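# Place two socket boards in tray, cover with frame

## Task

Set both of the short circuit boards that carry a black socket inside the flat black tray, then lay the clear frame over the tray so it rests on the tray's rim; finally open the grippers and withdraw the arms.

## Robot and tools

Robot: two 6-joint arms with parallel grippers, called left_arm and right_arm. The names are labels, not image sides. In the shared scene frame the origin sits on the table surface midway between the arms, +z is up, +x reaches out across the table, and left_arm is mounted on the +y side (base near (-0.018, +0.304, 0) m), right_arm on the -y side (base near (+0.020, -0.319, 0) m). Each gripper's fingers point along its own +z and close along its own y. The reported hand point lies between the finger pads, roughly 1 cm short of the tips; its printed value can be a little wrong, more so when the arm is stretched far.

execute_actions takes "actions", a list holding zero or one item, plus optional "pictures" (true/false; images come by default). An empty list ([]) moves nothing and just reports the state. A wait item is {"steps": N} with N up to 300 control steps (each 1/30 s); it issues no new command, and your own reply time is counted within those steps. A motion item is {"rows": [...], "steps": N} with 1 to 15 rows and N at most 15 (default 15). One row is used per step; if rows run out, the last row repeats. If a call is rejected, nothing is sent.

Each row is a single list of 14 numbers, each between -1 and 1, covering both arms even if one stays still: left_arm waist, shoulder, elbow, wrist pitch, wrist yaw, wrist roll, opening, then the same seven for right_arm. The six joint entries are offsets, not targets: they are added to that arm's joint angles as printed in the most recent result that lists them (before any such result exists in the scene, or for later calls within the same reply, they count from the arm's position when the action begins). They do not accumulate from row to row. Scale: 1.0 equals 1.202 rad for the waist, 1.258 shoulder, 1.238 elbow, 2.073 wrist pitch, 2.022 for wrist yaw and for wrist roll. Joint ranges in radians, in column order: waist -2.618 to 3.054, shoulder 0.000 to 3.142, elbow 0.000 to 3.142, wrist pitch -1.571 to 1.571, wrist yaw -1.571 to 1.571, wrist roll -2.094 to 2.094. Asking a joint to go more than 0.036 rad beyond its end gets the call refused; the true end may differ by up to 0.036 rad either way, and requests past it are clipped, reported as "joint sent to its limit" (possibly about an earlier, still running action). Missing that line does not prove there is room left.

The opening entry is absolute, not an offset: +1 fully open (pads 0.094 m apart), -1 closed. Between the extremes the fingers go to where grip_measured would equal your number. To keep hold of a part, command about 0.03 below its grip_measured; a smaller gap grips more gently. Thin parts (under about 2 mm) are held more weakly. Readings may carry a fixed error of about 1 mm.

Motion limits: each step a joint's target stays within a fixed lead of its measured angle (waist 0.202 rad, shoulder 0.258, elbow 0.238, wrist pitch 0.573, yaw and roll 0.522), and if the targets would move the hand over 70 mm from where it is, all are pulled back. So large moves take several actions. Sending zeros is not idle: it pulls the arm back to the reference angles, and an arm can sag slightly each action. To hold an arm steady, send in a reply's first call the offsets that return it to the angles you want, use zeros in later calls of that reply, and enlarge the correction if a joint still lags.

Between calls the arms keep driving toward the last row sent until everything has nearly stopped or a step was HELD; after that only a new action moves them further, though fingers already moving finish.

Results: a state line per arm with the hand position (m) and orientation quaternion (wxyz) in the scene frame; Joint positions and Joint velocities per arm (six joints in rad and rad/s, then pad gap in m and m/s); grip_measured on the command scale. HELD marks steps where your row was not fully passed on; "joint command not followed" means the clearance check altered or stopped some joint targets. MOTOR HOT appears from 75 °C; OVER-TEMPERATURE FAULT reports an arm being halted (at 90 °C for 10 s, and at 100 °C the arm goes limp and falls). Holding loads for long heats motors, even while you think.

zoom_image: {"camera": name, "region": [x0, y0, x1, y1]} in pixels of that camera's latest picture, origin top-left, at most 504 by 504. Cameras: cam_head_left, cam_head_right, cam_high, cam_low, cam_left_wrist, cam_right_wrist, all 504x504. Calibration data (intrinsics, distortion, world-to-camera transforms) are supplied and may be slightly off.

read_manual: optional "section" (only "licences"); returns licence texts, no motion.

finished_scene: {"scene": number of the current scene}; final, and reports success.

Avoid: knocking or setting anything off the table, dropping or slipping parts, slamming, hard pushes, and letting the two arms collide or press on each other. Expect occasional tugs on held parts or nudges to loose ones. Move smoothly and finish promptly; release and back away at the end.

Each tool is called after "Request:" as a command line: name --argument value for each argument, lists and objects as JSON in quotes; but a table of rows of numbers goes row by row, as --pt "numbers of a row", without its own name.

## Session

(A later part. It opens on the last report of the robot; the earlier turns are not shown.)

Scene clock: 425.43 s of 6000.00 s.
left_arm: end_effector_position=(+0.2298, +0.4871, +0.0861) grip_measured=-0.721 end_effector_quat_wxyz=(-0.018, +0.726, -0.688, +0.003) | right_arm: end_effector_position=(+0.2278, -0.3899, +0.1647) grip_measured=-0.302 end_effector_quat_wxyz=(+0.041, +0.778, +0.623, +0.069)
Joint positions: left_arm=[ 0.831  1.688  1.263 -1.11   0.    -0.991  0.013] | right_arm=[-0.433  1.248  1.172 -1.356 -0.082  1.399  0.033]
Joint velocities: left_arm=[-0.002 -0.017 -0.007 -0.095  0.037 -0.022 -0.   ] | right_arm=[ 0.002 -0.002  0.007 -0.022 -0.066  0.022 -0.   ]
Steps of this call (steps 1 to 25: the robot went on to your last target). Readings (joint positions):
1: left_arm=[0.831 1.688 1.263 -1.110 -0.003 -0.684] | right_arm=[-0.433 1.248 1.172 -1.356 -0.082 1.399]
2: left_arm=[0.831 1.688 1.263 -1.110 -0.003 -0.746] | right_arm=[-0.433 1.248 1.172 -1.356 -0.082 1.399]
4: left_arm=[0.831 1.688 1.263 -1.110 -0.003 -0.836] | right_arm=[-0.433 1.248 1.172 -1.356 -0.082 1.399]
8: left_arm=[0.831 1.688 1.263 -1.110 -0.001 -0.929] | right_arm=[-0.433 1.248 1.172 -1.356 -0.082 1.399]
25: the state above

Request:
execute_actions --actions '[{"rows":[[0,0.01,0,0.01,0,0,-0.78,0,0,0,0,0,0,-0.3],[0,0.02,0,0.02,0,0,-0.78,0,0,0,0,0,0,-0.3],[0,0.03,-0.01,0.025,0,0,-0.78,0,0,0,0,0,0,-0.3],[0.005,0.04,-0.01,0.03,0,0,-0.78,0,0,0,0,0,0,-0.3],[0.01,0.05,-0.015,0.04,0,0,-0.78,0,0,0,0,0,0,-0.3],[0.01,0.06,-0.02,0.045,0,0,-0.78,0,0,0,0,0,0,-0.3],[0.014,0.07,-0.02,0.05,0,0,-0.78,0,0,0,0,0,0,-0.3],[0.014,0.08,-0.025,0.058,0,0,-0.78,0,0,0,0,0,0,-0.3],[0.014,0.088,-0.025,0.058,0,0,-0.78,0,0,0,0,0,0,-0.3]],"steps":15}]' --pictures false

Request:
execute_actions --actions '[{"steps":10}]'

Request:
zoom_image --camera "cam_low" --region '[170,340,410,504]'

Scene clock: 434.73 s of 6000.00 s.
left_arm: end_effector_position=(+0.2328, +0.4928, +0.0417) grip_measured=-0.721 end_effector_quat_wxyz=(+0.013, +0.729, -0.684, -0.002) | right_arm: end_effector_position=(+0.2279, -0.3895, +0.1647) grip_measured=-0.302 end_effector_quat_wxyz=(+0.041, +0.778, +0.623, +0.070)
Joint positions: left_arm=[ 0.841  1.812  1.228 -1.014  0.    -0.992  0.013] | right_arm=[-0.433  1.248  1.172 -1.356 -0.084  1.399  0.033]
Joint velocities: left_arm=[-0.017 -0.007 -0.002  0.066  0.066  0.007 -0.   ] | right_arm=[-0.012  0.007 -0.017  0.037  0.037  0.022  0.001]
Steps of this call (steps 1 to 30: the robot went on to your last target; steps 31 to 90: nothing new was sent; then 5.80 s passed at rest; steps 91 to 105: all 15 steps of this action). Readings (joint positions):
91: left_arm=[0.831 1.689 1.263 -1.109 0.000 -0.992] | right_arm=[-0.433 1.248 1.172 -1.356 -0.082 1.399]
92: left_arm=[0.831 1.692 1.263 -1.107 0.000 -0.992] | right_arm=[-0.433 1.248 1.172 -1.356 -0.082 1.399]
94: left_arm=[0.831 1.706 1.263 -1.095 0.000 -0.992] | right_arm=[-0.433 1.248 1.172 -1.356 -0.083 1.399]
98: left_arm=[0.834 1.760 1.247 -1.050 0.000 -0.992] | right_arm=[-0.433 1.248 1.172 -1.356 -0.084 1.399]
105: the state above

Scene clock: 435.07 s of 6000.00 s.
left_arm: end_effector_position=(+0.2350, +0.4944, +0.0416) grip_measured=-0.721 end_effector_quat_wxyz=(+0.008, +0.729, -0.684, -0.001) | right_arm: end_effector_position=(+0.2279, -0.3895, +0.1647) grip_measured=-0.302 end_effector_quat_wxyz=(+0.041, +0.778, +0.623, +0.070)
Joint positions: left_arm=[ 0.841  1.812  1.228 -1.003  0.    -0.992  0.013] | right_arm=[-0.433  1.248  1.172 -1.356 -0.084  1.399  0.033]
Joint velocities: left_arm=[ 0.017  0.002 -0.012 -0.066 -0.022 -0.022  0.   ] | right_arm=[-0.027  0.012 -0.002 -0.007 -0.007  0.007 -0.   ]
Steps of this call (steps 1 to 10: the robot went on to your last target). Readings (joint positions):
1: left_arm=[0.841 1.812 1.228 -1.011 0.000 -0.992] | right_arm=[-0.433 1.248 1.172 -1.356 -0.084 1.399]
2: left_arm=[0.841 1.812 1.228 -1.008 0.000 -0.992] | right_arm=[-0.433 1.248 1.172 -1.356 -0.084 1.399]
4: left_arm=[0.841 1.812 1.228 -1.007 0.000 -0.992] | right_arm=[-0.433 1.248 1.172 -1.356 -0.084 1.399]
8: left_arm=[0.841 1.812 1.228 -1.004 0.000 -0.992] | right_arm=[-0.433 1.248 1.172 -1.356 -0.084 1.399]
10: the state above
camera_calibration (this result's frames):
cam_left_wrist: T_world_to_cam=[[0.98584, 0.161733, -0.0442895, -0.305052], [0.159336, -0.821161, 0.548002, 0.393387], [0.0522615, -0.547299, -0.835304, 0.388271], [0, 0, 0, 1]] pos_world=[0.21776, 0.584871, 0.0952366]
cam_right_wrist: T_world_to_cam=[[-0.91754, 0.367569, -0.151704, 0.374599], [0.136437, 0.649355, 0.748146, 0.114025], [0.373505, 0.665756, -0.645959, 0.389319], [0, 0, 0, 1]] pos_world=[0.18274, -0.470925, 0.223005]

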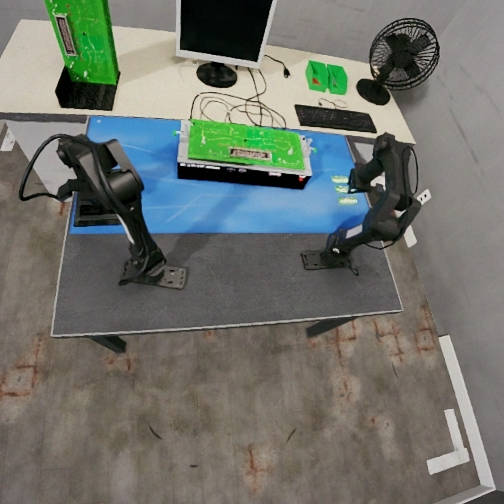

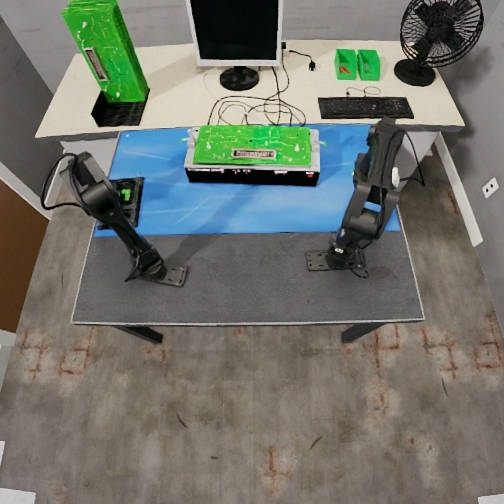

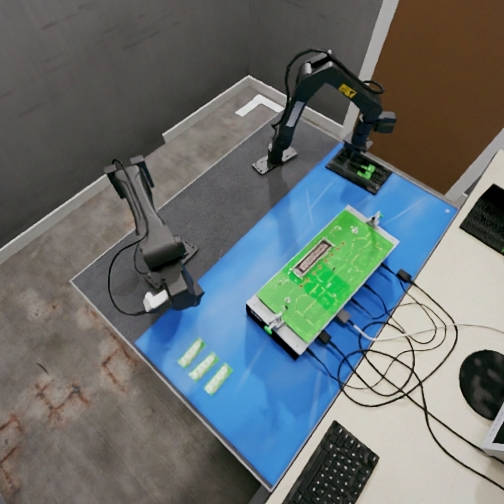

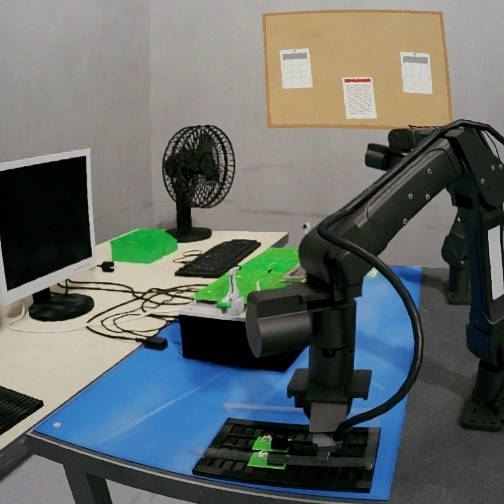

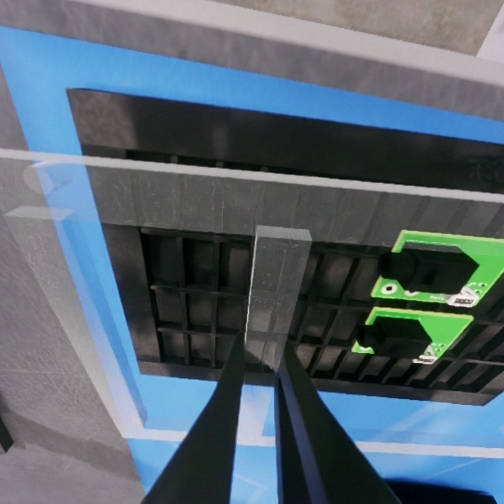

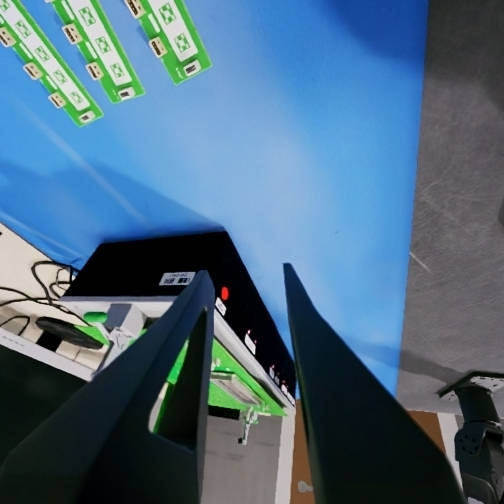

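Region (170, 340, 410, 504) of cam_low's 504x504 image, scaled by 2.100, with more detail than that image has; it fills the top 344 rows of this view, and the rest is white.

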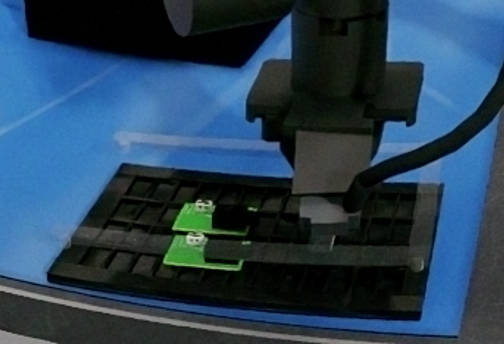

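Request:
execute_actions --actions '[{"rows":[[0.018,0.005,0,0.015,0,0.011,-0.78,0,0,0,0,0,0,-0.3],[0.018,0.01,-0.005,0.025,0,0.011,-0.78,0,0,0,0,0,0,-0.3],[0.018,0.02,-0.012,0.03,0,0.011,-0.78,0,0,0,0,0,0,-0.3]],"steps":15}]' --pictures false

Request:
execute_actions --actions '[{"steps":10}]'

Request:
zoom_image --camera "cam_low" --region '[170,340,410,504]'

Scene clock: 456.13 s of 6000.00 s.
left_arm: end_effector_position=(+0.2356, +0.5008, +0.0298) grip_measured=-0.721 end_effector_quat_wxyz=(+0.006, +0.730, -0.683, -0.000) | right_arm: end_effector_position=(+0.2281, -0.3892, +0.1648) grip_measured=-0.302 end_effector_quat_wxyz=(+0.040, +0.778, +0.623, +0.071)
Joint positions: left_arm=[ 0.856  1.84   1.214 -0.957  0.001 -0.979  0.013] | right_arm=[-0.433  1.248  1.172 -1.356 -0.086  1.399  0.033]
Joint velocities: left_arm=[-0.002 -0.007 -0.012 -0.007  0.022 -0.066  0.001] | right_arm=[-0.002  0.007 -0.007 -0.051 -0.037 -0.051  0.   ]
Steps of this call (steps 1 to 30: the robot went on to your last target; steps 31 to 90: nothing new was sent; then 17.57 s passed at rest; steps 91 to 105: all 15 steps of this action). Readings (joint positions):
91: left_arm=[0.842 1.812 1.228 -1.001 0.001 -0.990] | right_arm=[-0.433 1.248 1.172 -1.356 -0.084 1.399]
92: left_arm=[0.844 1.812 1.228 -0.997 0.001 -0.988] | right_arm=[-0.433 1.248 1.172 -1.356 -0.085 1.399]
94: left_arm=[0.851 1.819 1.226 -0.981 0.001 -0.985] | right_arm=[-0.433 1.248 1.172 -1.356 -0.085 1.399]
98: left_arm=[0.856 1.837 1.216 -0.963 0.001 -0.981] | right_arm=[-0.433 1.248 1.172 -1.356 -0.086 1.399]
105: the state above

Scene clock: 456.47 s of 6000.00 s.
left_arm: end_effector_position=(+0.2360, +0.5011, +0.0298) grip_measured=-0.721 end_effector_quat_wxyz=(+0.005, +0.730, -0.683, -0.000) | right_arm: end_effector_position=(+0.2281, -0.3892, +0.1648) grip_measured=-0.302 end_effector_quat_wxyz=(+0.040, +0.778, +0.623, +0.071)
Joint positions: left_arm=[ 0.856  1.84   1.214 -0.955  0.001 -0.979  0.013] | right_arm=[-0.433  1.248  1.172 -1.356 -0.086  1.399  0.033]
Joint velocities: left_arm=[ 0.007  0.002 -0.002 -0.022 -0.007 -0.022 -0.001] | right_arm=[-0.007  0.007 -0.007  0.037 -0.051  0.007  0.   ]
Steps of this call (steps 1 to 10: the robot went on to your last target). Readings (joint positions):
1: left_arm=[0.856 1.840 1.214 -0.957 0.001 -0.979] | right_arm=[-0.433 1.248 1.172 -1.356 -0.086 1.399]
2: left_arm=[0.856 1.840 1.214 -0.956 0.001 -0.979] | right_arm=[-0.433 1.248 1.172 -1.356 -0.086 1.399]
4: left_arm=[0.856 1.840 1.214 -0.955 0.001 -0.979] | right_arm=[-0.433 1.248 1.172 -1.356 -0.086 1.399]
8: left_arm=[0.856 1.840 1.214 -0.955 0.001 -0.979] | right_arm=[-0.433 1.248 1.172 -1.356 -0.086 1.399]
10: the state above
camera_calibration (this result's frames):
cam_left_wrist: T_world_to_cam=[[0.985753, 0.163747, -0.038449, -0.308859], [0.157938, -0.822473, 0.546438, 0.406292], [0.0578544, -0.544726, -0.836616, 0.379407], [0, 0, 0, 1]] pos_world=[0.218339, 0.591411, 0.0835298]
cam_right_wrist: T_world_to_cam=[[-0.917523, 0.367596, -0.151741, 0.37462], [0.135574, 0.647833, 0.749621, 0.113095], [0.373861, 0.667222, -0.644238, 0.389239], [0, 0, 0, 1]] pos_world=[0.182868, -0.470684, 0.22283]

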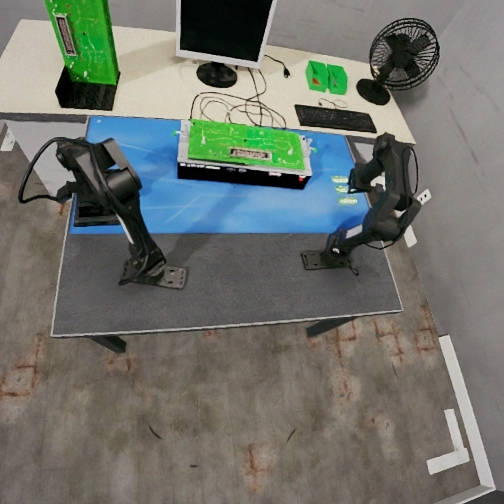

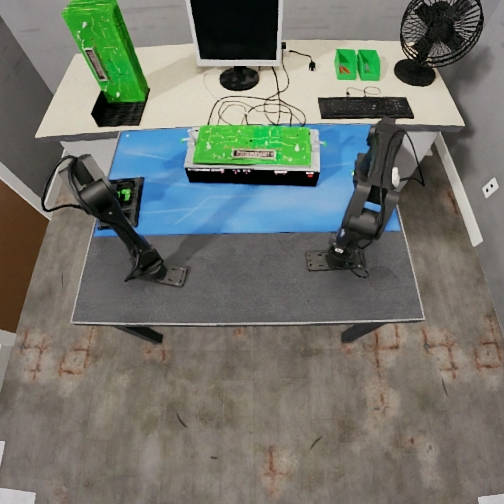

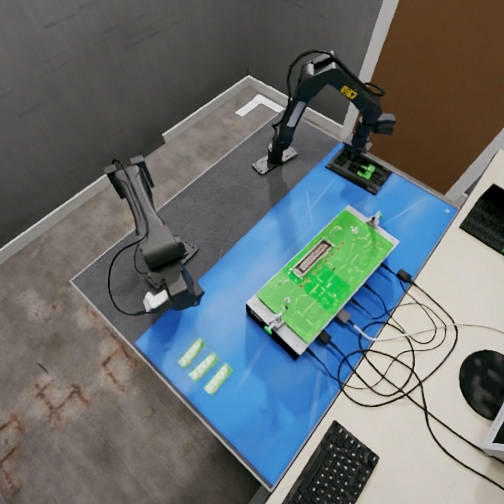

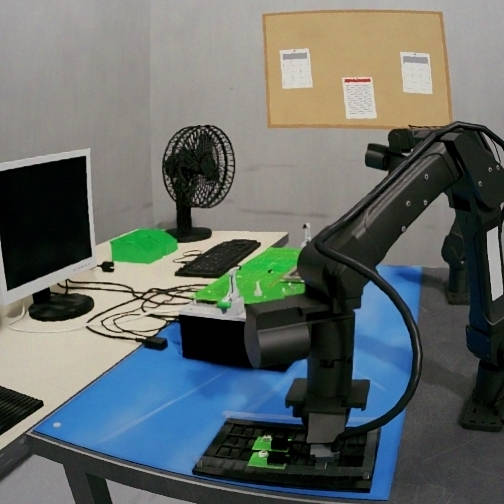

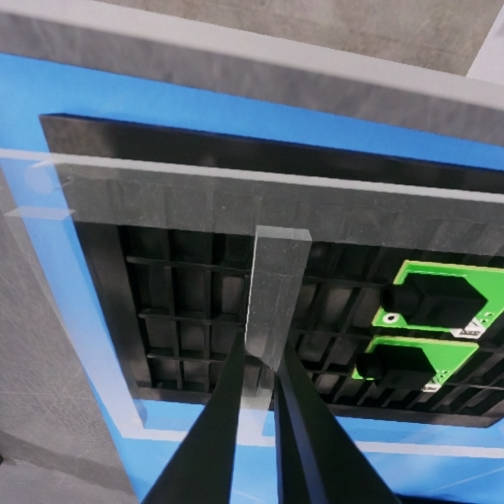

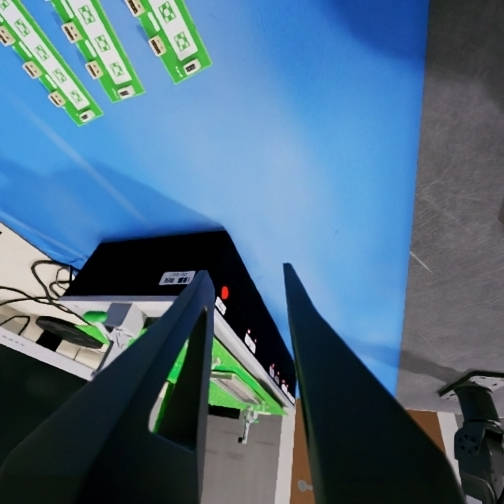

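Region (170, 340, 410, 504) of cam_low's 504x504 image, scaled by 2.100, with more detail than that image has; it fills the top 344 rows of this view, and the rest is white.

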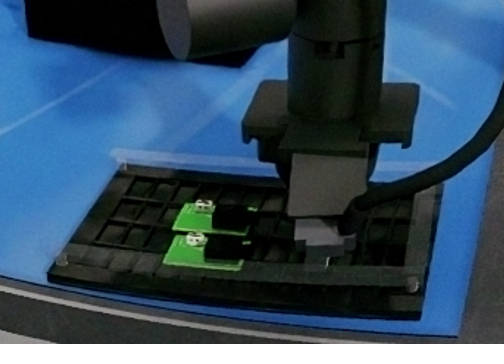

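Request:
execute_actions --actions '[{"rows":[[-0.012,0,0,0,0,0.016,-0.78,0,0,0,0,0,0,-0.3],[-0.012,0,0,0,0,0.016,-0.78,0,0,0,0,0,0,-0.3],[-0.012,0,0,0,0,0.016,-0.78,0,0,0,0,0,0,-0.3],[-0.012,0,0,0,0,0.016,-0.78,0,0,0,0,0,0,-0.3],[-0.012,0.016,0,0.012,0,0.016,-0.78,0,0,0,0,0,0,-0.3]],"steps":15}]'

Request:
zoom_image --camera "cam_low" --region '[170,340,410,504]'

Request:
zoom_image --camera "cam_high" --region '[310,120,410,210]'

Scene clock: 477.47 s of 6000.00 s.
left_arm: end_effector_position=(+0.2387, +0.5002, +0.0235) grip_measured=-0.721 end_effector_quat_wxyz=(+0.008, +0.720, -0.694, -0.000) | right_arm: end_effector_position=(+0.2283, -0.3888, +0.1648) grip_measured=-0.302 end_effector_quat_wxyz=(+0.039, +0.778, +0.623, +0.072)
Joint positions: left_arm=[ 0.849  1.861  1.214 -0.941  0.002 -0.956  0.013] | right_arm=[-0.433  1.248  1.172 -1.356 -0.089  1.399  0.033]
Joint velocities: left_arm=[ 0.007  0.012  0.002 -0.022 -0.066 -0.007 -0.001] | right_arm=[-0.037  0.017 -0.002 -0.007  0.051 -0.007  0.   ]
Steps of this call (steps 1 to 15: the robot went on to your last target; steps 16 to 90: nothing new was sent; then 17.50 s passed at rest; steps 91 to 105: all 15 steps of this action). Readings (joint positions):
91: left_arm=[0.855 1.840 1.214 -0.955 0.001 -0.975] | right_arm=[-0.433 1.248 1.172 -1.356 -0.087 1.399]
92: left_arm=[0.854 1.840 1.214 -0.955 0.001 -0.971] | right_arm=[-0.433 1.248 1.172 -1.356 -0.087 1.399]
94: left_arm=[0.851 1.840 1.214 -0.955 0.001 -0.965] | right_arm=[-0.433 1.248 1.172 -1.356 -0.088 1.399]
98: left_arm=[0.849 1.853 1.214 -0.948 0.001 -0.959] | right_arm=[-0.433 1.248 1.172 -1.356 -0.088 1.399]
105: the state above
camera_calibration (this result's frames):
cam_left_wrist: T_world_to_cam=[[0.99, 0.134167, -0.0435693, -0.297724], [0.135893, -0.824225, 0.549715, 0.414629], [0.0378426, -0.550138, -0.834216, 0.380955], [0, 0, 0, 1]] pos_world=[0.223985, 0.591271, 0.0768991]
cam_right_wrist: T_world_to_cam=[[-0.917506, 0.367623, -0.151779, 0.37464], [0.13471, 0.646308, 0.751092, 0.112166], [0.374215, 0.668685, -0.642514, 0.389157], [0, 0, 0, 1]] pos_world=[0.182996, -0.470443, 0.222655]

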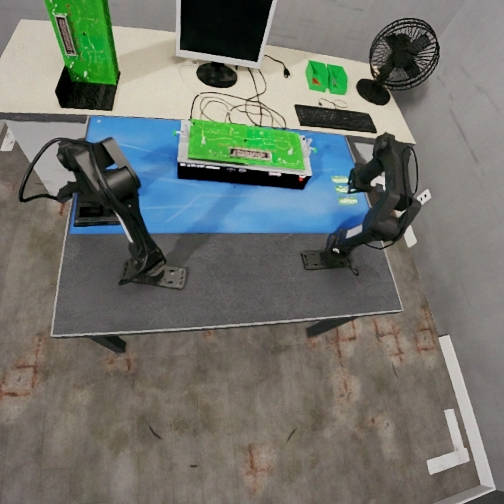

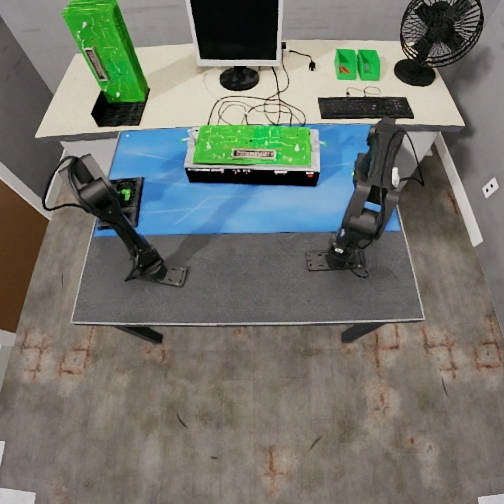

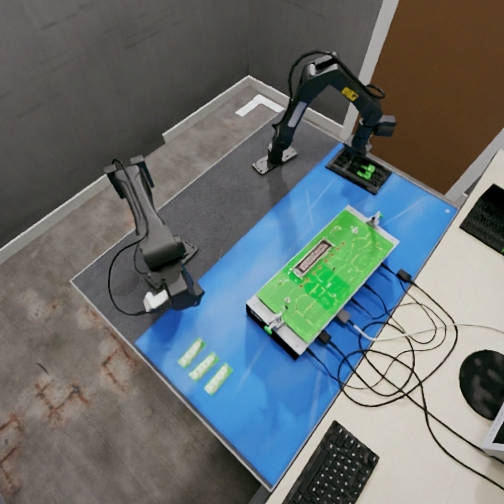

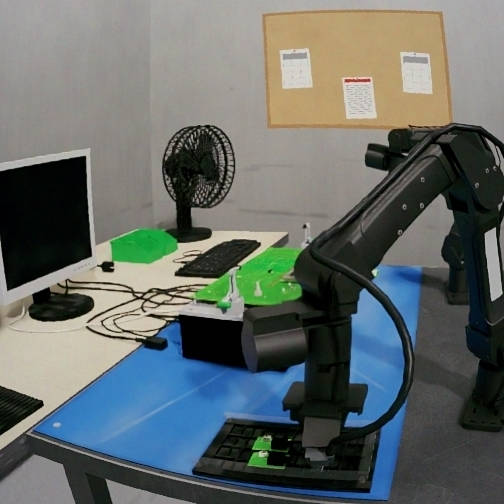

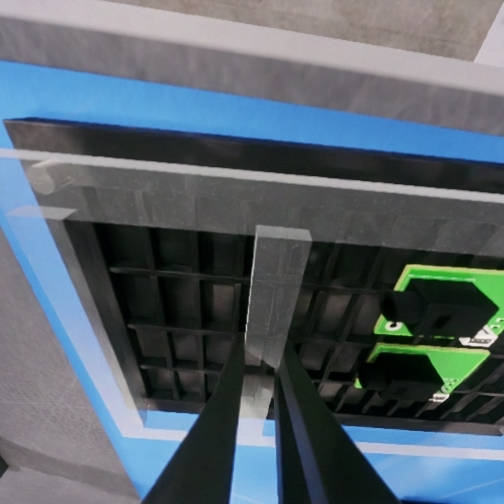

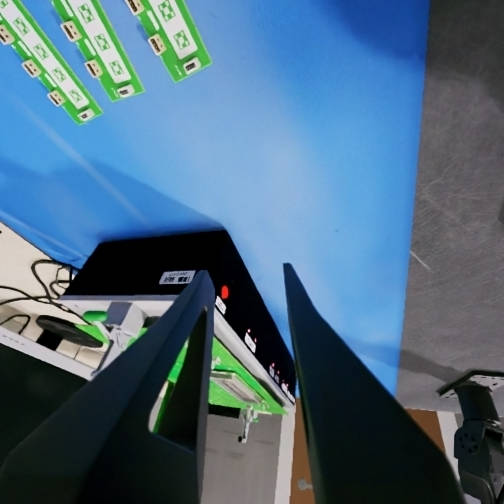

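Region (170, 340, 410, 504) of cam_low's 504x504 image, scaled by 2.100, with more detail than that image has; it fills the top 344 rows of this view, and the rest is white.

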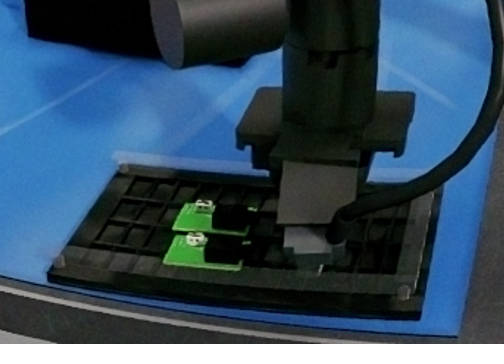

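Region (310, 120, 410, 210) of cam_high's 504x504 image, scaled by 5.040, with more detail than that image has; it fills the top 454 rows of this view, and the rest is white.

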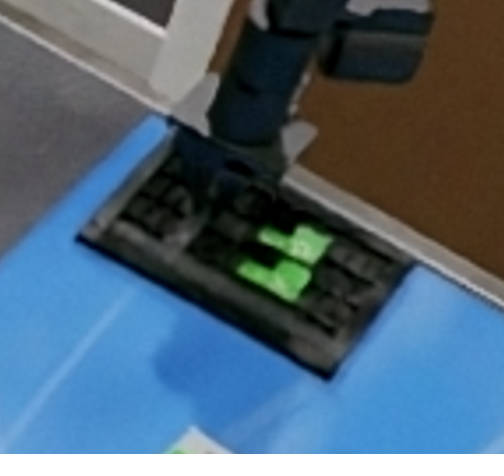

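Request:
execute_actions --actions '[{"rows":[[0,0,-0.014,0,0,0,-0.78,0,0,0,0,0,0,-0.3],[0,0,-0.014,0,0,0,-0.78,0,0,0,0,0,0,-0.3],[0,0,-0.014,0,0,0,-0.78,0,0,0,0,0,0,-0.3],[0,0,-0.014,0,0,0,-0.78,0,0,0,0,0,0,-0.3],[0,0,-0.014,0,0,0,-0.78,0,0,0,0,0,0,-0.3],[0,0,-0.014,0,0,0,-0.78,0,0,0,0,0,0,-0.3],[0,0,-0.014,0,0,0,-0.78,0,0,0,0,0,0,-0.3],[0,0,-0.014,0,0,0,-0.78,0,0,0,0,0,0,-0.3],[0,0,-0.014,0,0,0,-0.68,0,0,0,0,0,0,-0.3],[0,0,-0.014,0,0,0,-0.5,0,0,0,0,0,0,-0.3]],"steps":15}]' --pictures false

Request:
execute_actions --actions '[{"rows":[[0,-0.02,0,-0.01,0,0,-0.5,0,0,0,0,0,0,-0.3],[0,-0.04,0,-0.03,0,0,-0.5,0,0,0,0,0,0,-0.3],[0,-0.07,0,-0.05,0,0,-0.5,0,0,0,0,0,0,-0.3],[0,-0.11,0,-0.07,0,0,-0.5,0,0,0,0,0,0,-0.3],[0,-0.16,0,-0.1,0,0,-0.5,0,0,0,0,0,0,-0.3],[0,-0.22,0,-0.14,0,0,-0.5,0,0,0,0,0,0,-0.3],[0,-0.3,0,-0.18,0,0,-0.5,0,0,0,0,0,0,-0.3],[0,-0.4,0,-0.22,0,0,-0.5,0,0,0,0,0,0,-0.3]],"steps":15}]'

Request:
zoom_image --camera "cam_low" --region '[170,340,410,504]'

Scene clock: 490.60 s of 6000.00 s.
left_arm: end_effector_position=(+0.2361, +0.4977, +0.0208) grip_measured=-0.502 end_effector_quat_wxyz=(+0.013, +0.720, -0.694, +0.000) | right_arm: end_effector_position=(+0.2284, -0.3884, +0.1649) grip_measured=-0.302 end_effector_quat_wxyz=(+0.039, +0.778, +0.623, +0.073)
Joint positions: left_arm=[ 0.849  1.861  1.202 -0.939  0.004 -0.956  0.023] | right_arm=[-0.433  1.248  1.172 -1.356 -0.091  1.399  0.033]
Joint velocities: left_arm=[-0.012  0.007 -0.027 -0.037  0.037 -0.007 -0.   ] | right_arm=[-0.012  0.012  0.002 -0.022 -0.037  0.007  0.   ]
Steps of this call (steps 1 to 15: the robot went on to your last target; steps 16 to 90: nothing new was sent; then 9.63 s passed at rest; steps 91 to 105: all 15 steps of this action). Readings (joint positions):
91: left_arm=[0.849 1.861 1.212 -0.940 0.002 -0.956] | right_arm=[-0.433 1.248 1.172 -1.356 -0.089 1.399]
92: left_arm=[0.849 1.861 1.210 -0.939 0.003 -0.956] | right_arm=[-0.433 1.248 1.172 -1.356 -0.089 1.399]
94: left_arm=[0.849 1.861 1.207 -0.939 0.004 -0.956] | right_arm=[-0.433 1.248 1.172 -1.356 -0.090 1.399]
98: left_arm=[0.849 1.861 1.207 -0.939 0.004 -0.956] | right_arm=[-0.433 1.248 1.172 -1.356 -0.090 1.399]
105: the state above

Scene clock: 491.10 s of 6000.00 s.
left_arm: end_effector_position=(+0.1696, +0.4469, +0.1532) grip_measured=-0.502 end_effector_quat_wxyz=(-0.049, +0.719, -0.694, +0.010) | right_arm: end_effector_position=(+0.2285, -0.3881, +0.1649) grip_measured=-0.302 end_effector_quat_wxyz=(+0.038, +0.778, +0.623, +0.074)
Joint positions: left_arm=[ 0.849  1.34   1.198 -1.329  0.005 -0.956  0.023] | right_arm=[-0.433  1.248  1.172 -1.356 -0.093  1.399  0.033]
Joint velocities: left_arm=[-0.002 -0.076  0.002 -0.549  0.007 -0.081  0.   ] | right_arm=[ 0.007 -0.007 -0.017  0.007 -0.095  0.022  0.   ]
Steps of this call (steps 1 to 15: all 15 steps of this action). Readings (joint positions):
1: left_arm=[0.849 1.861 1.202 -0.939 0.004 -0.956] | right_arm=[-0.433 1.248 1.172 -1.356 -0.091 1.399]
2: left_arm=[0.849 1.859 1.202 -0.944 0.004 -0.956] | right_arm=[-0.433 1.248 1.172 -1.356 -0.092 1.399]
4: left_arm=[0.849 1.836 1.200 -0.972 0.004 -0.956] | right_arm=[-0.433 1.248 1.172 -1.356 -0.092 1.399]
8: left_arm=[0.849 1.654 1.192 -1.106 0.005 -0.956] | right_arm=[-0.433 1.248 1.172 -1.356 -0.093 1.399]
15: the state above
camera_calibration (this result's frames):
cam_left_wrist: T_world_to_cam=[[0.989282, 0.133094, 0.0600632, -0.23171], [0.0852741, -0.8605, 0.502263, 0.340778], [0.118533, -0.491758, -0.862627, 0.427039], [0, 0, 0, 1]] pos_world=[0.149549, 0.534078, 0.211132]
cam_right_wrist: T_world_to_cam=[[-0.917474, 0.367673, -0.151848, 0.374677], [0.133125, 0.643503, 0.753779, 0.110462], [0.374859, 0.671358, -0.639343, 0.389001], [0, 0, 0, 1]] pos_world=[0.18323, -0.47, 0.222335]

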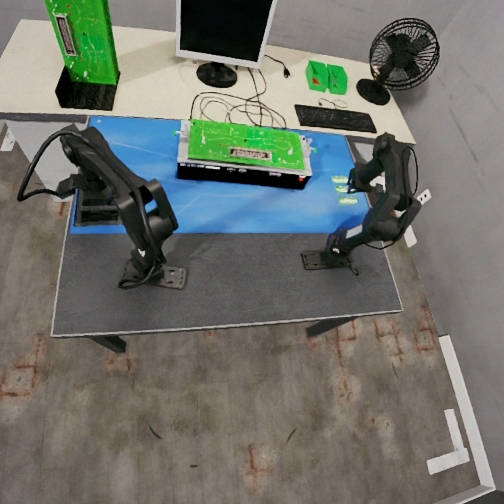

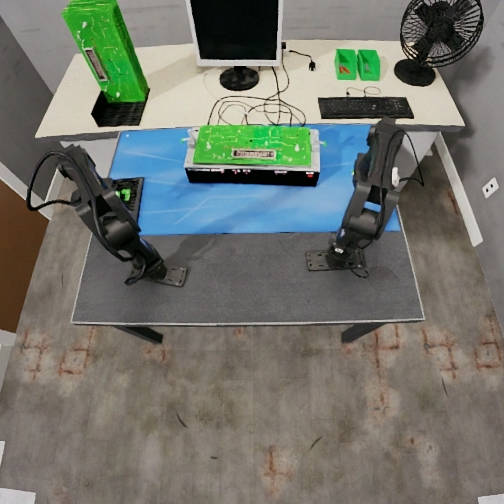

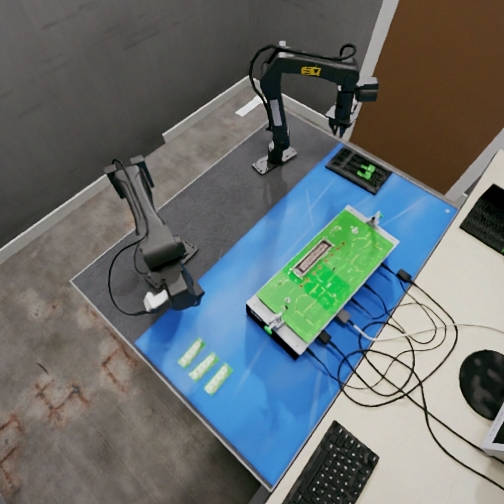

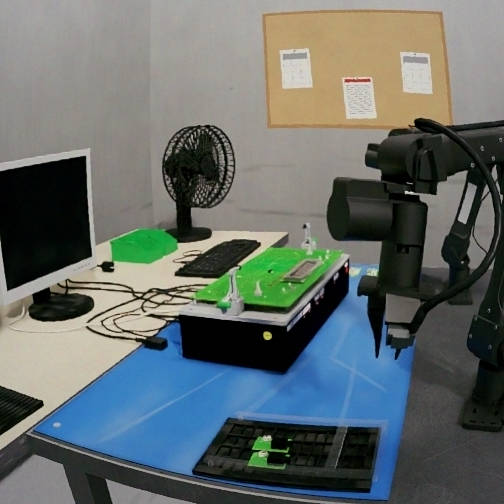

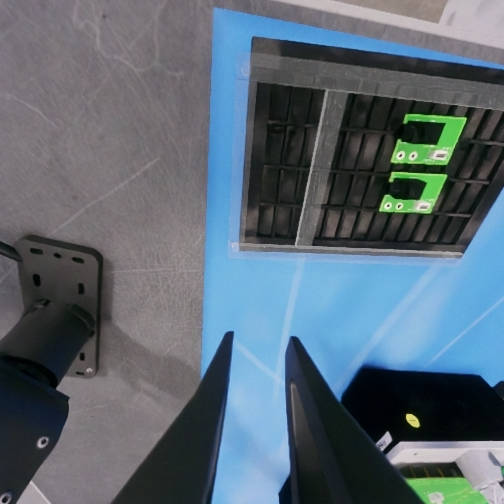

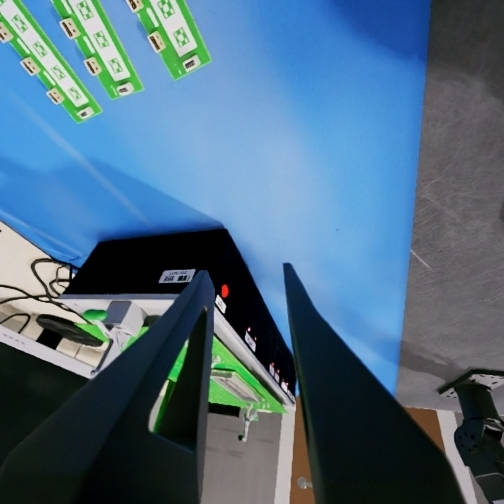

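Region (170, 340, 410, 504) of cam_low's 504x504 image, scaled by 2.100, with more detail than that image has; it fills the top 344 rows of this view, and the rest is white.

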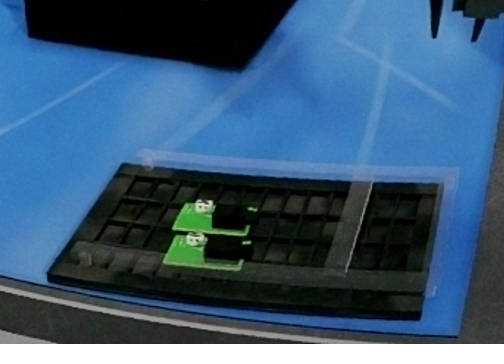

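Request:
execute_actions --actions '[{"rows":[[0.025,0.04,0,0.02,0,0.015,-0.3,0,0,0,0,0,0,-0.3],[0.025,0.08,0,0.04,0,0.015,-0.3,0,0,0,0,0,0,-0.3],[0.025,0.12,0,0.07,0,0.015,-0.3,0,0,0,0,0,0,-0.3],[0.025,0.16,0,0.1,0,0.015,-0.3,0,0,0,0,0,0,-0.3],[0.025,0.2,-0.01,0.12,0,0.015,-0.3,0,0,0,0,0,0,-0.3],[0.025,0.24,-0.01,0.14,0,0.015,-0.3,0,0,0,0,0,0,-0.3],[0.025,0.27,-0.01,0.16,0,0.015,-0.3,0,0,0,0,0,0,-0.3],[0.025,0.3,-0.01,0.16,0,0.015,-0.3,0,0,0,0,0,0,-0.3],[0.025,0.315,-0.01,0.16,0,0.015,-0.3,0,0,0,0,0,0,-0.3]],"steps":15}]' --pictures false

Request:
execute_actions --actions '[{"steps":15}]'

Scene clock: 509.00 s of 6000.00 s.
left_arm: end_effector_position=(+0.2132, +0.4882, +0.0424) grip_measured=-0.302 end_effector_quat_wxyz=(+0.026, +0.720, -0.693, -0.000) | right_arm: end_effector_position=(+0.2287, -0.3877, +0.1649) grip_measured=-0.302 end_effector_quat_wxyz=(+0.038, +0.778, +0.623, +0.075)
Joint positions: left_arm=[ 0.871  1.767  1.175 -1.03   0.006 -0.935  0.033] | right_arm=[-0.433  1.248  1.172 -1.356 -0.095  1.399  0.033]
Joint velocities: left_arm=[-0.002 -0.061 -0.002  0.11  -0.037  0.037 -0.002] | right_arm=[ 0.017 -0.002  0.012 -0.066  0.007 -0.007 -0.   ]
Steps of this call (steps 1 to 30: the robot went on to your last target; steps 31 to 90: nothing new was sent; then 14.40 s passed at rest; steps 91 to 105: all 15 steps of this action). Readings (joint positions):
91: left_arm=[0.852 1.354 1.198 -1.377 0.006 -0.952] | right_arm=[-0.433 1.248 1.172 -1.356 -0.093 1.399]
92: left_arm=[0.858 1.364 1.198 -1.363 0.006 -0.949] | right_arm=[-0.433 1.248 1.172 -1.356 -0.093 1.399]
94: left_arm=[0.868 1.421 1.198 -1.309 0.006 -0.945] | right_arm=[-0.433 1.248 1.172 -1.356 -0.094 1.399]
98: left_arm=[0.871 1.637 1.198 -1.142 0.006 -0.939] | right_arm=[-0.433 1.248 1.172 -1.356 -0.095 1.399]
105: the state above

Scene clock: 509.50 s of 6000.00 s.
left_arm: end_effector_position=(+0.2171, +0.4913, +0.0426) grip_measured=-0.302 end_effector_quat_wxyz=(+0.016, +0.720, -0.694, +0.001) | right_arm: end_effector_position=(+0.2287, -0.3877, +0.1649) grip_measured=-0.302 end_effector_quat_wxyz=(+0.038, +0.778, +0.623, +0.075)
Joint positions: left_arm=[ 0.871  1.766  1.175 -1.01   0.006 -0.935  0.033] | right_arm=[-0.433  1.248  1.172 -1.356 -0.095  1.399  0.033]
Joint velocities: left_arm=[ 0.017 -0.002  0.002 -0.081  0.022 -0.095  0.001] | right_arm=[-0.007  0.002 -0.007  0.022  0.022  0.007 -0.001]
Steps of this call (steps 1 to 15: the robot went on to your last target). Readings (joint positions):
1: left_arm=[0.871 1.766 1.175 -1.025 0.006 -0.935] | right_arm=[-0.433 1.248 1.172 -1.356 -0.095 1.399]
2: left_arm=[0.871 1.766 1.175 -1.021 0.006 -0.935] | right_arm=[-0.433 1.248 1.172 -1.356 -0.095 1.399]
4: left_arm=[0.871 1.766 1.175 -1.017 0.006 -0.935] | right_arm=[-0.433 1.248 1.172 -1.356 -0.095 1.399]
8: left_arm=[0.871 1.766 1.175 -1.012 0.006 -0.935] | right_arm=[-0.433 1.248 1.172 -1.356 -0.095 1.399]
15: the state above
camera_calibration (this result's frames):
cam_left_wrist: T_world_to_cam=[[0.989452, 0.134819, -0.0529864, -0.274064], [0.14128, -0.817349, 0.558552, 0.394756], [0.0319952, -0.560146, -0.827775, 0.398748], [0, 0, 0, 1]] pos_world=[0.202644, 0.58296, 0.0950605]
cam_right_wrist: T_world_to_cam=[[-0.917457, 0.3677, -0.151886, 0.374697], [0.132259, 0.641968, 0.755238, 0.109533], [0.375207, 0.67281, -0.637609, 0.388913], [0, 0, 0, 1]] pos_world=[0.183358, -0.469758, 0.222162]

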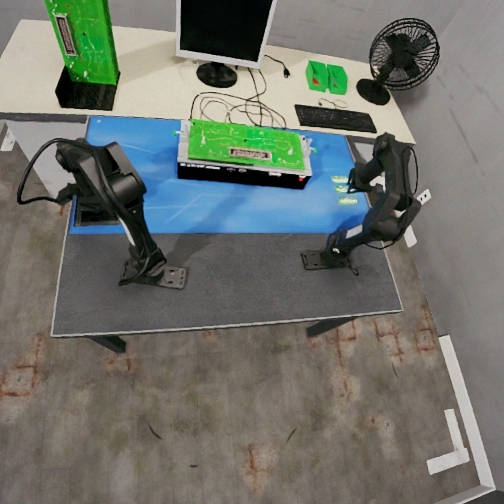

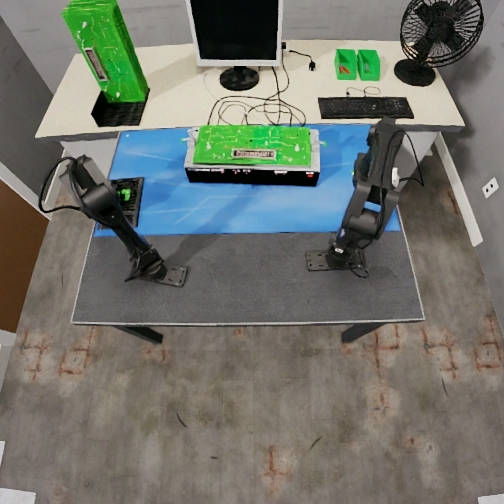

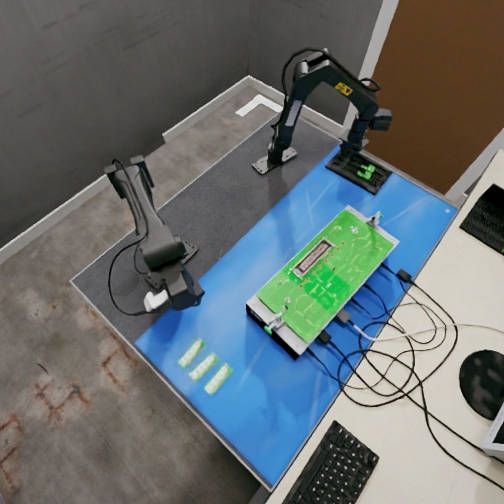

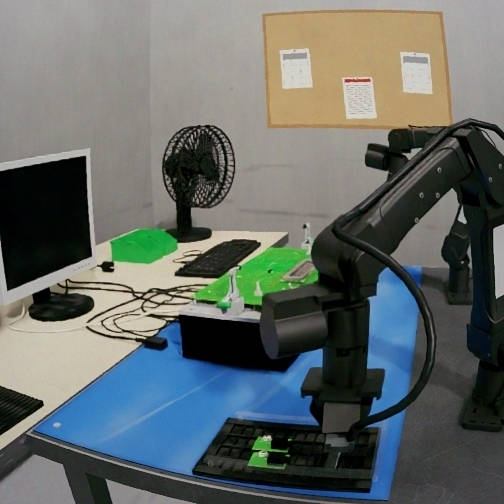

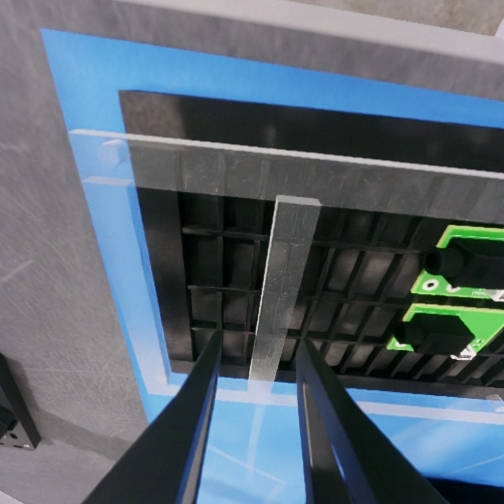

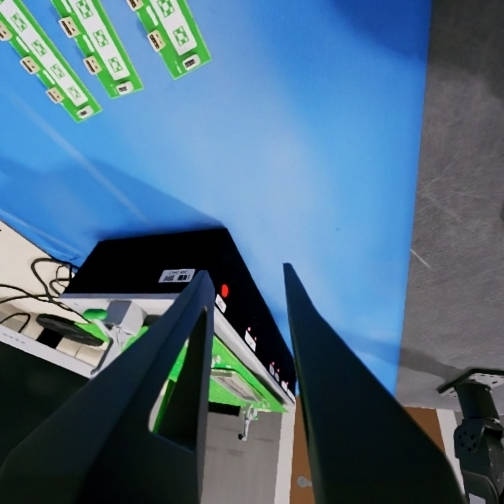

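Request:
execute_actions --actions '[{"rows":[[-0.017,0,0,0.025,0,-0.01,-0.3,0,0,0,0,0,0,-0.3],[-0.017,0,0,0.03,0,-0.01,-0.3,0,0,0,0,0,0,-0.3],[-0.017,0,0,0.035,0,-0.01,-0.3,0,0,0,0,0,0,-0.3],[-0.017,0.005,-0.01,0.04,0,-0.01,-0.3,0,0,0,0,0,0,-0.3],[-0.017,0.01,-0.02,0.05,0,-0.01,-0.3,0,0,0,0,0,0,-0.3],[-0.017,0.015,-0.03,0.062,0,-0.01,-0.3,0,0,0,0,0,0,-0.3],[-0.017,0.018,-0.04,0.062,0,-0.01,-0.3,0,0,0,0,0,0,-0.3],[-0.017,0.018,-0.052,0.062,0,-0.01,-0.3,0,0,0,0,0,0,-0.3]],"steps":15}]' --pictures false

Request:
execute_actions --actions '[{"steps":10}]'

Scene clock: 519.87 s of 6000.00 s.
left_arm: end_effector_position=(+0.2205, +0.4889, +0.0204) grip_measured=-0.302 end_effector_quat_wxyz=(+0.009, +0.719, -0.695, +0.002) | right_arm: end_effector_position=(+0.2288, -0.3874, +0.1650) grip_measured=-0.302 end_effector_quat_wxyz=(+0.037, +0.777, +0.623, +0.076)
Joint positions: left_arm=[ 0.858  1.79   1.11  -0.907  0.006 -0.945  0.033] | right_arm=[-0.433  1.248  1.172 -1.356 -0.097  1.399  0.033]
Joint velocities: left_arm=[-0.012 -0.002 -0.002  0.051 -0.007 -0.007  0.   ] | right_arm=[-0.022  0.002 -0.007 -0.022 -0.125 -0.007 -0.001]
Steps of this call (steps 1 to 15: the robot went on to your last target; steps 16 to 90: nothing new was sent; then 6.87 s passed at rest; steps 91 to 105: all 15 steps of this action). Readings (joint positions):
91: left_arm=[0.871 1.766 1.175 -1.007 0.006 -0.936] | right_arm=[-0.433 1.248 1.172 -1.356 -0.095 1.399]
92: left_arm=[0.868 1.766 1.175 -1.000 0.006 -0.938] | right_arm=[-0.433 1.248 1.172 -1.356 -0.096 1.399]
94: left_arm=[0.862 1.766 1.175 -0.981 0.006 -0.941] | right_arm=[-0.433 1.248 1.172 -1.356 -0.096 1.399]
98: left_arm=[0.858 1.770 1.145 -0.925 0.006 -0.943] | right_arm=[-0.433 1.248 1.172 -1.356 -0.097 1.399]
105: the state above

Scene clock: 520.20 s of 6000.00 s.
left_arm: end_effector_position=(+0.2227, +0.4906, +0.0204) grip_measured=-0.302 end_effector_quat_wxyz=(+0.003, +0.719, -0.695, +0.003) | right_arm: end_effector_position=(+0.2288, -0.3874, +0.1650) grip_measured=-0.302 end_effector_quat_wxyz=(+0.037, +0.777, +0.623, +0.076)
Joint positions: left_arm=[ 0.858  1.79   1.11  -0.896  0.006 -0.945  0.033] | right_arm=[-0.433  1.248  1.172 -1.356 -0.097  1.399  0.033]
Joint velocities: left_arm=[ 0.007 -0.002 -0.007 -0.066 -0.051 -0.037 -0.001] | right_arm=[ 0.002 -0.017 -0.007 -0.051 -0.066 -0.037  0.001]
Steps of this call (steps 1 to 10: the robot went on to your last target). Readings (joint positions):
1: left_arm=[0.858 1.790 1.110 -0.904 0.006 -0.945] | right_arm=[-0.433 1.248 1.172 -1.356 -0.097 1.399]
2: left_arm=[0.858 1.790 1.110 -0.902 0.006 -0.945] | right_arm=[-0.433 1.248 1.172 -1.356 -0.097 1.399]
4: left_arm=[0.858 1.790 1.110 -0.899 0.006 -0.945] | right_arm=[-0.433 1.248 1.172 -1.356 -0.097 1.399]
8: left_arm=[0.858 1.790 1.110 -0.897 0.006 -0.945] | right_arm=[-0.433 1.248 1.172 -1.356 -0.097 1.399]
10: the state above
camera_calibration (this result's frames):
cam_left_wrist: T_world_to_cam=[[0.990638, 0.132837, -0.0314678, -0.280452], [0.128229, -0.826387, 0.548308, 0.413356], [0.0468308, -0.54721, -0.835684, 0.370279], [0, 0, 0, 1]] pos_world=[0.207481, 0.581467, 0.0739651]
cam_right_wrist: T_world_to_cam=[[-0.917443, 0.367723, -0.151917, 0.374714], [0.131536, 0.640686, 0.756452, 0.108759], [0.375496, 0.674018, -0.636162, 0.388838], [0, 0, 0, 1]] pos_world=[0.183465, -0.469555, 0.222018]

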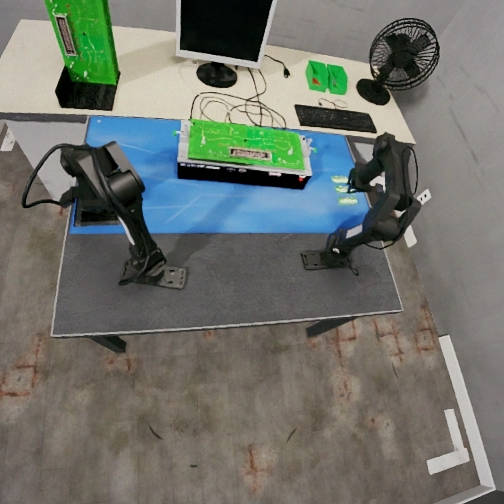

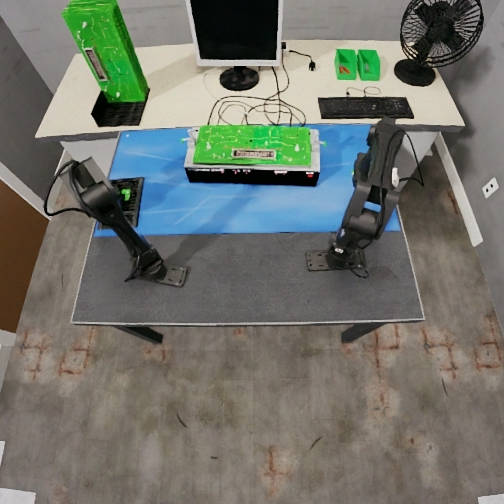

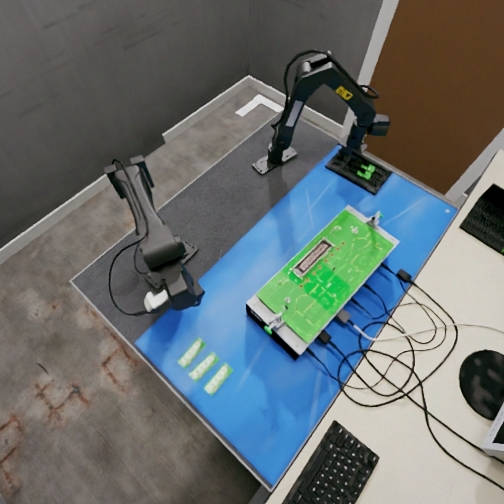

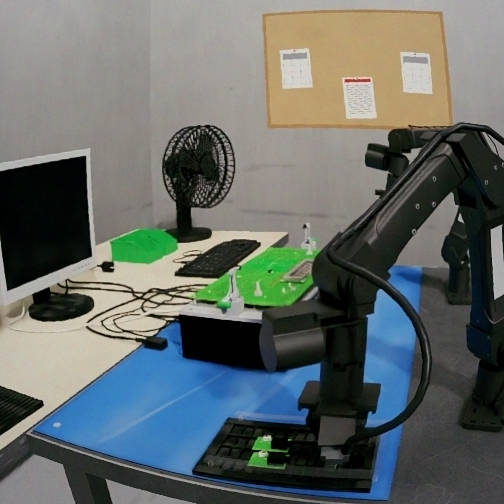

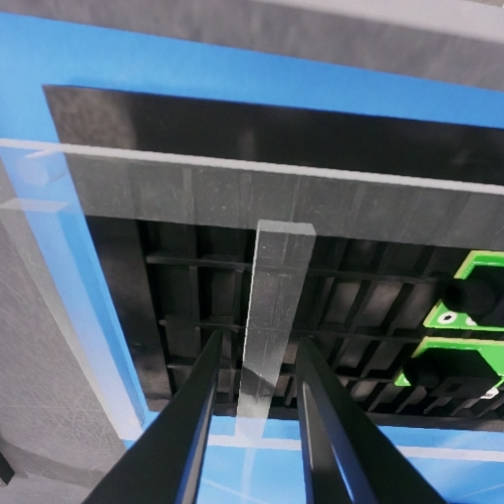

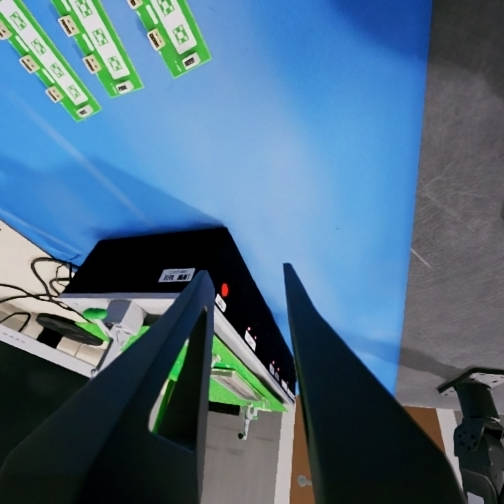

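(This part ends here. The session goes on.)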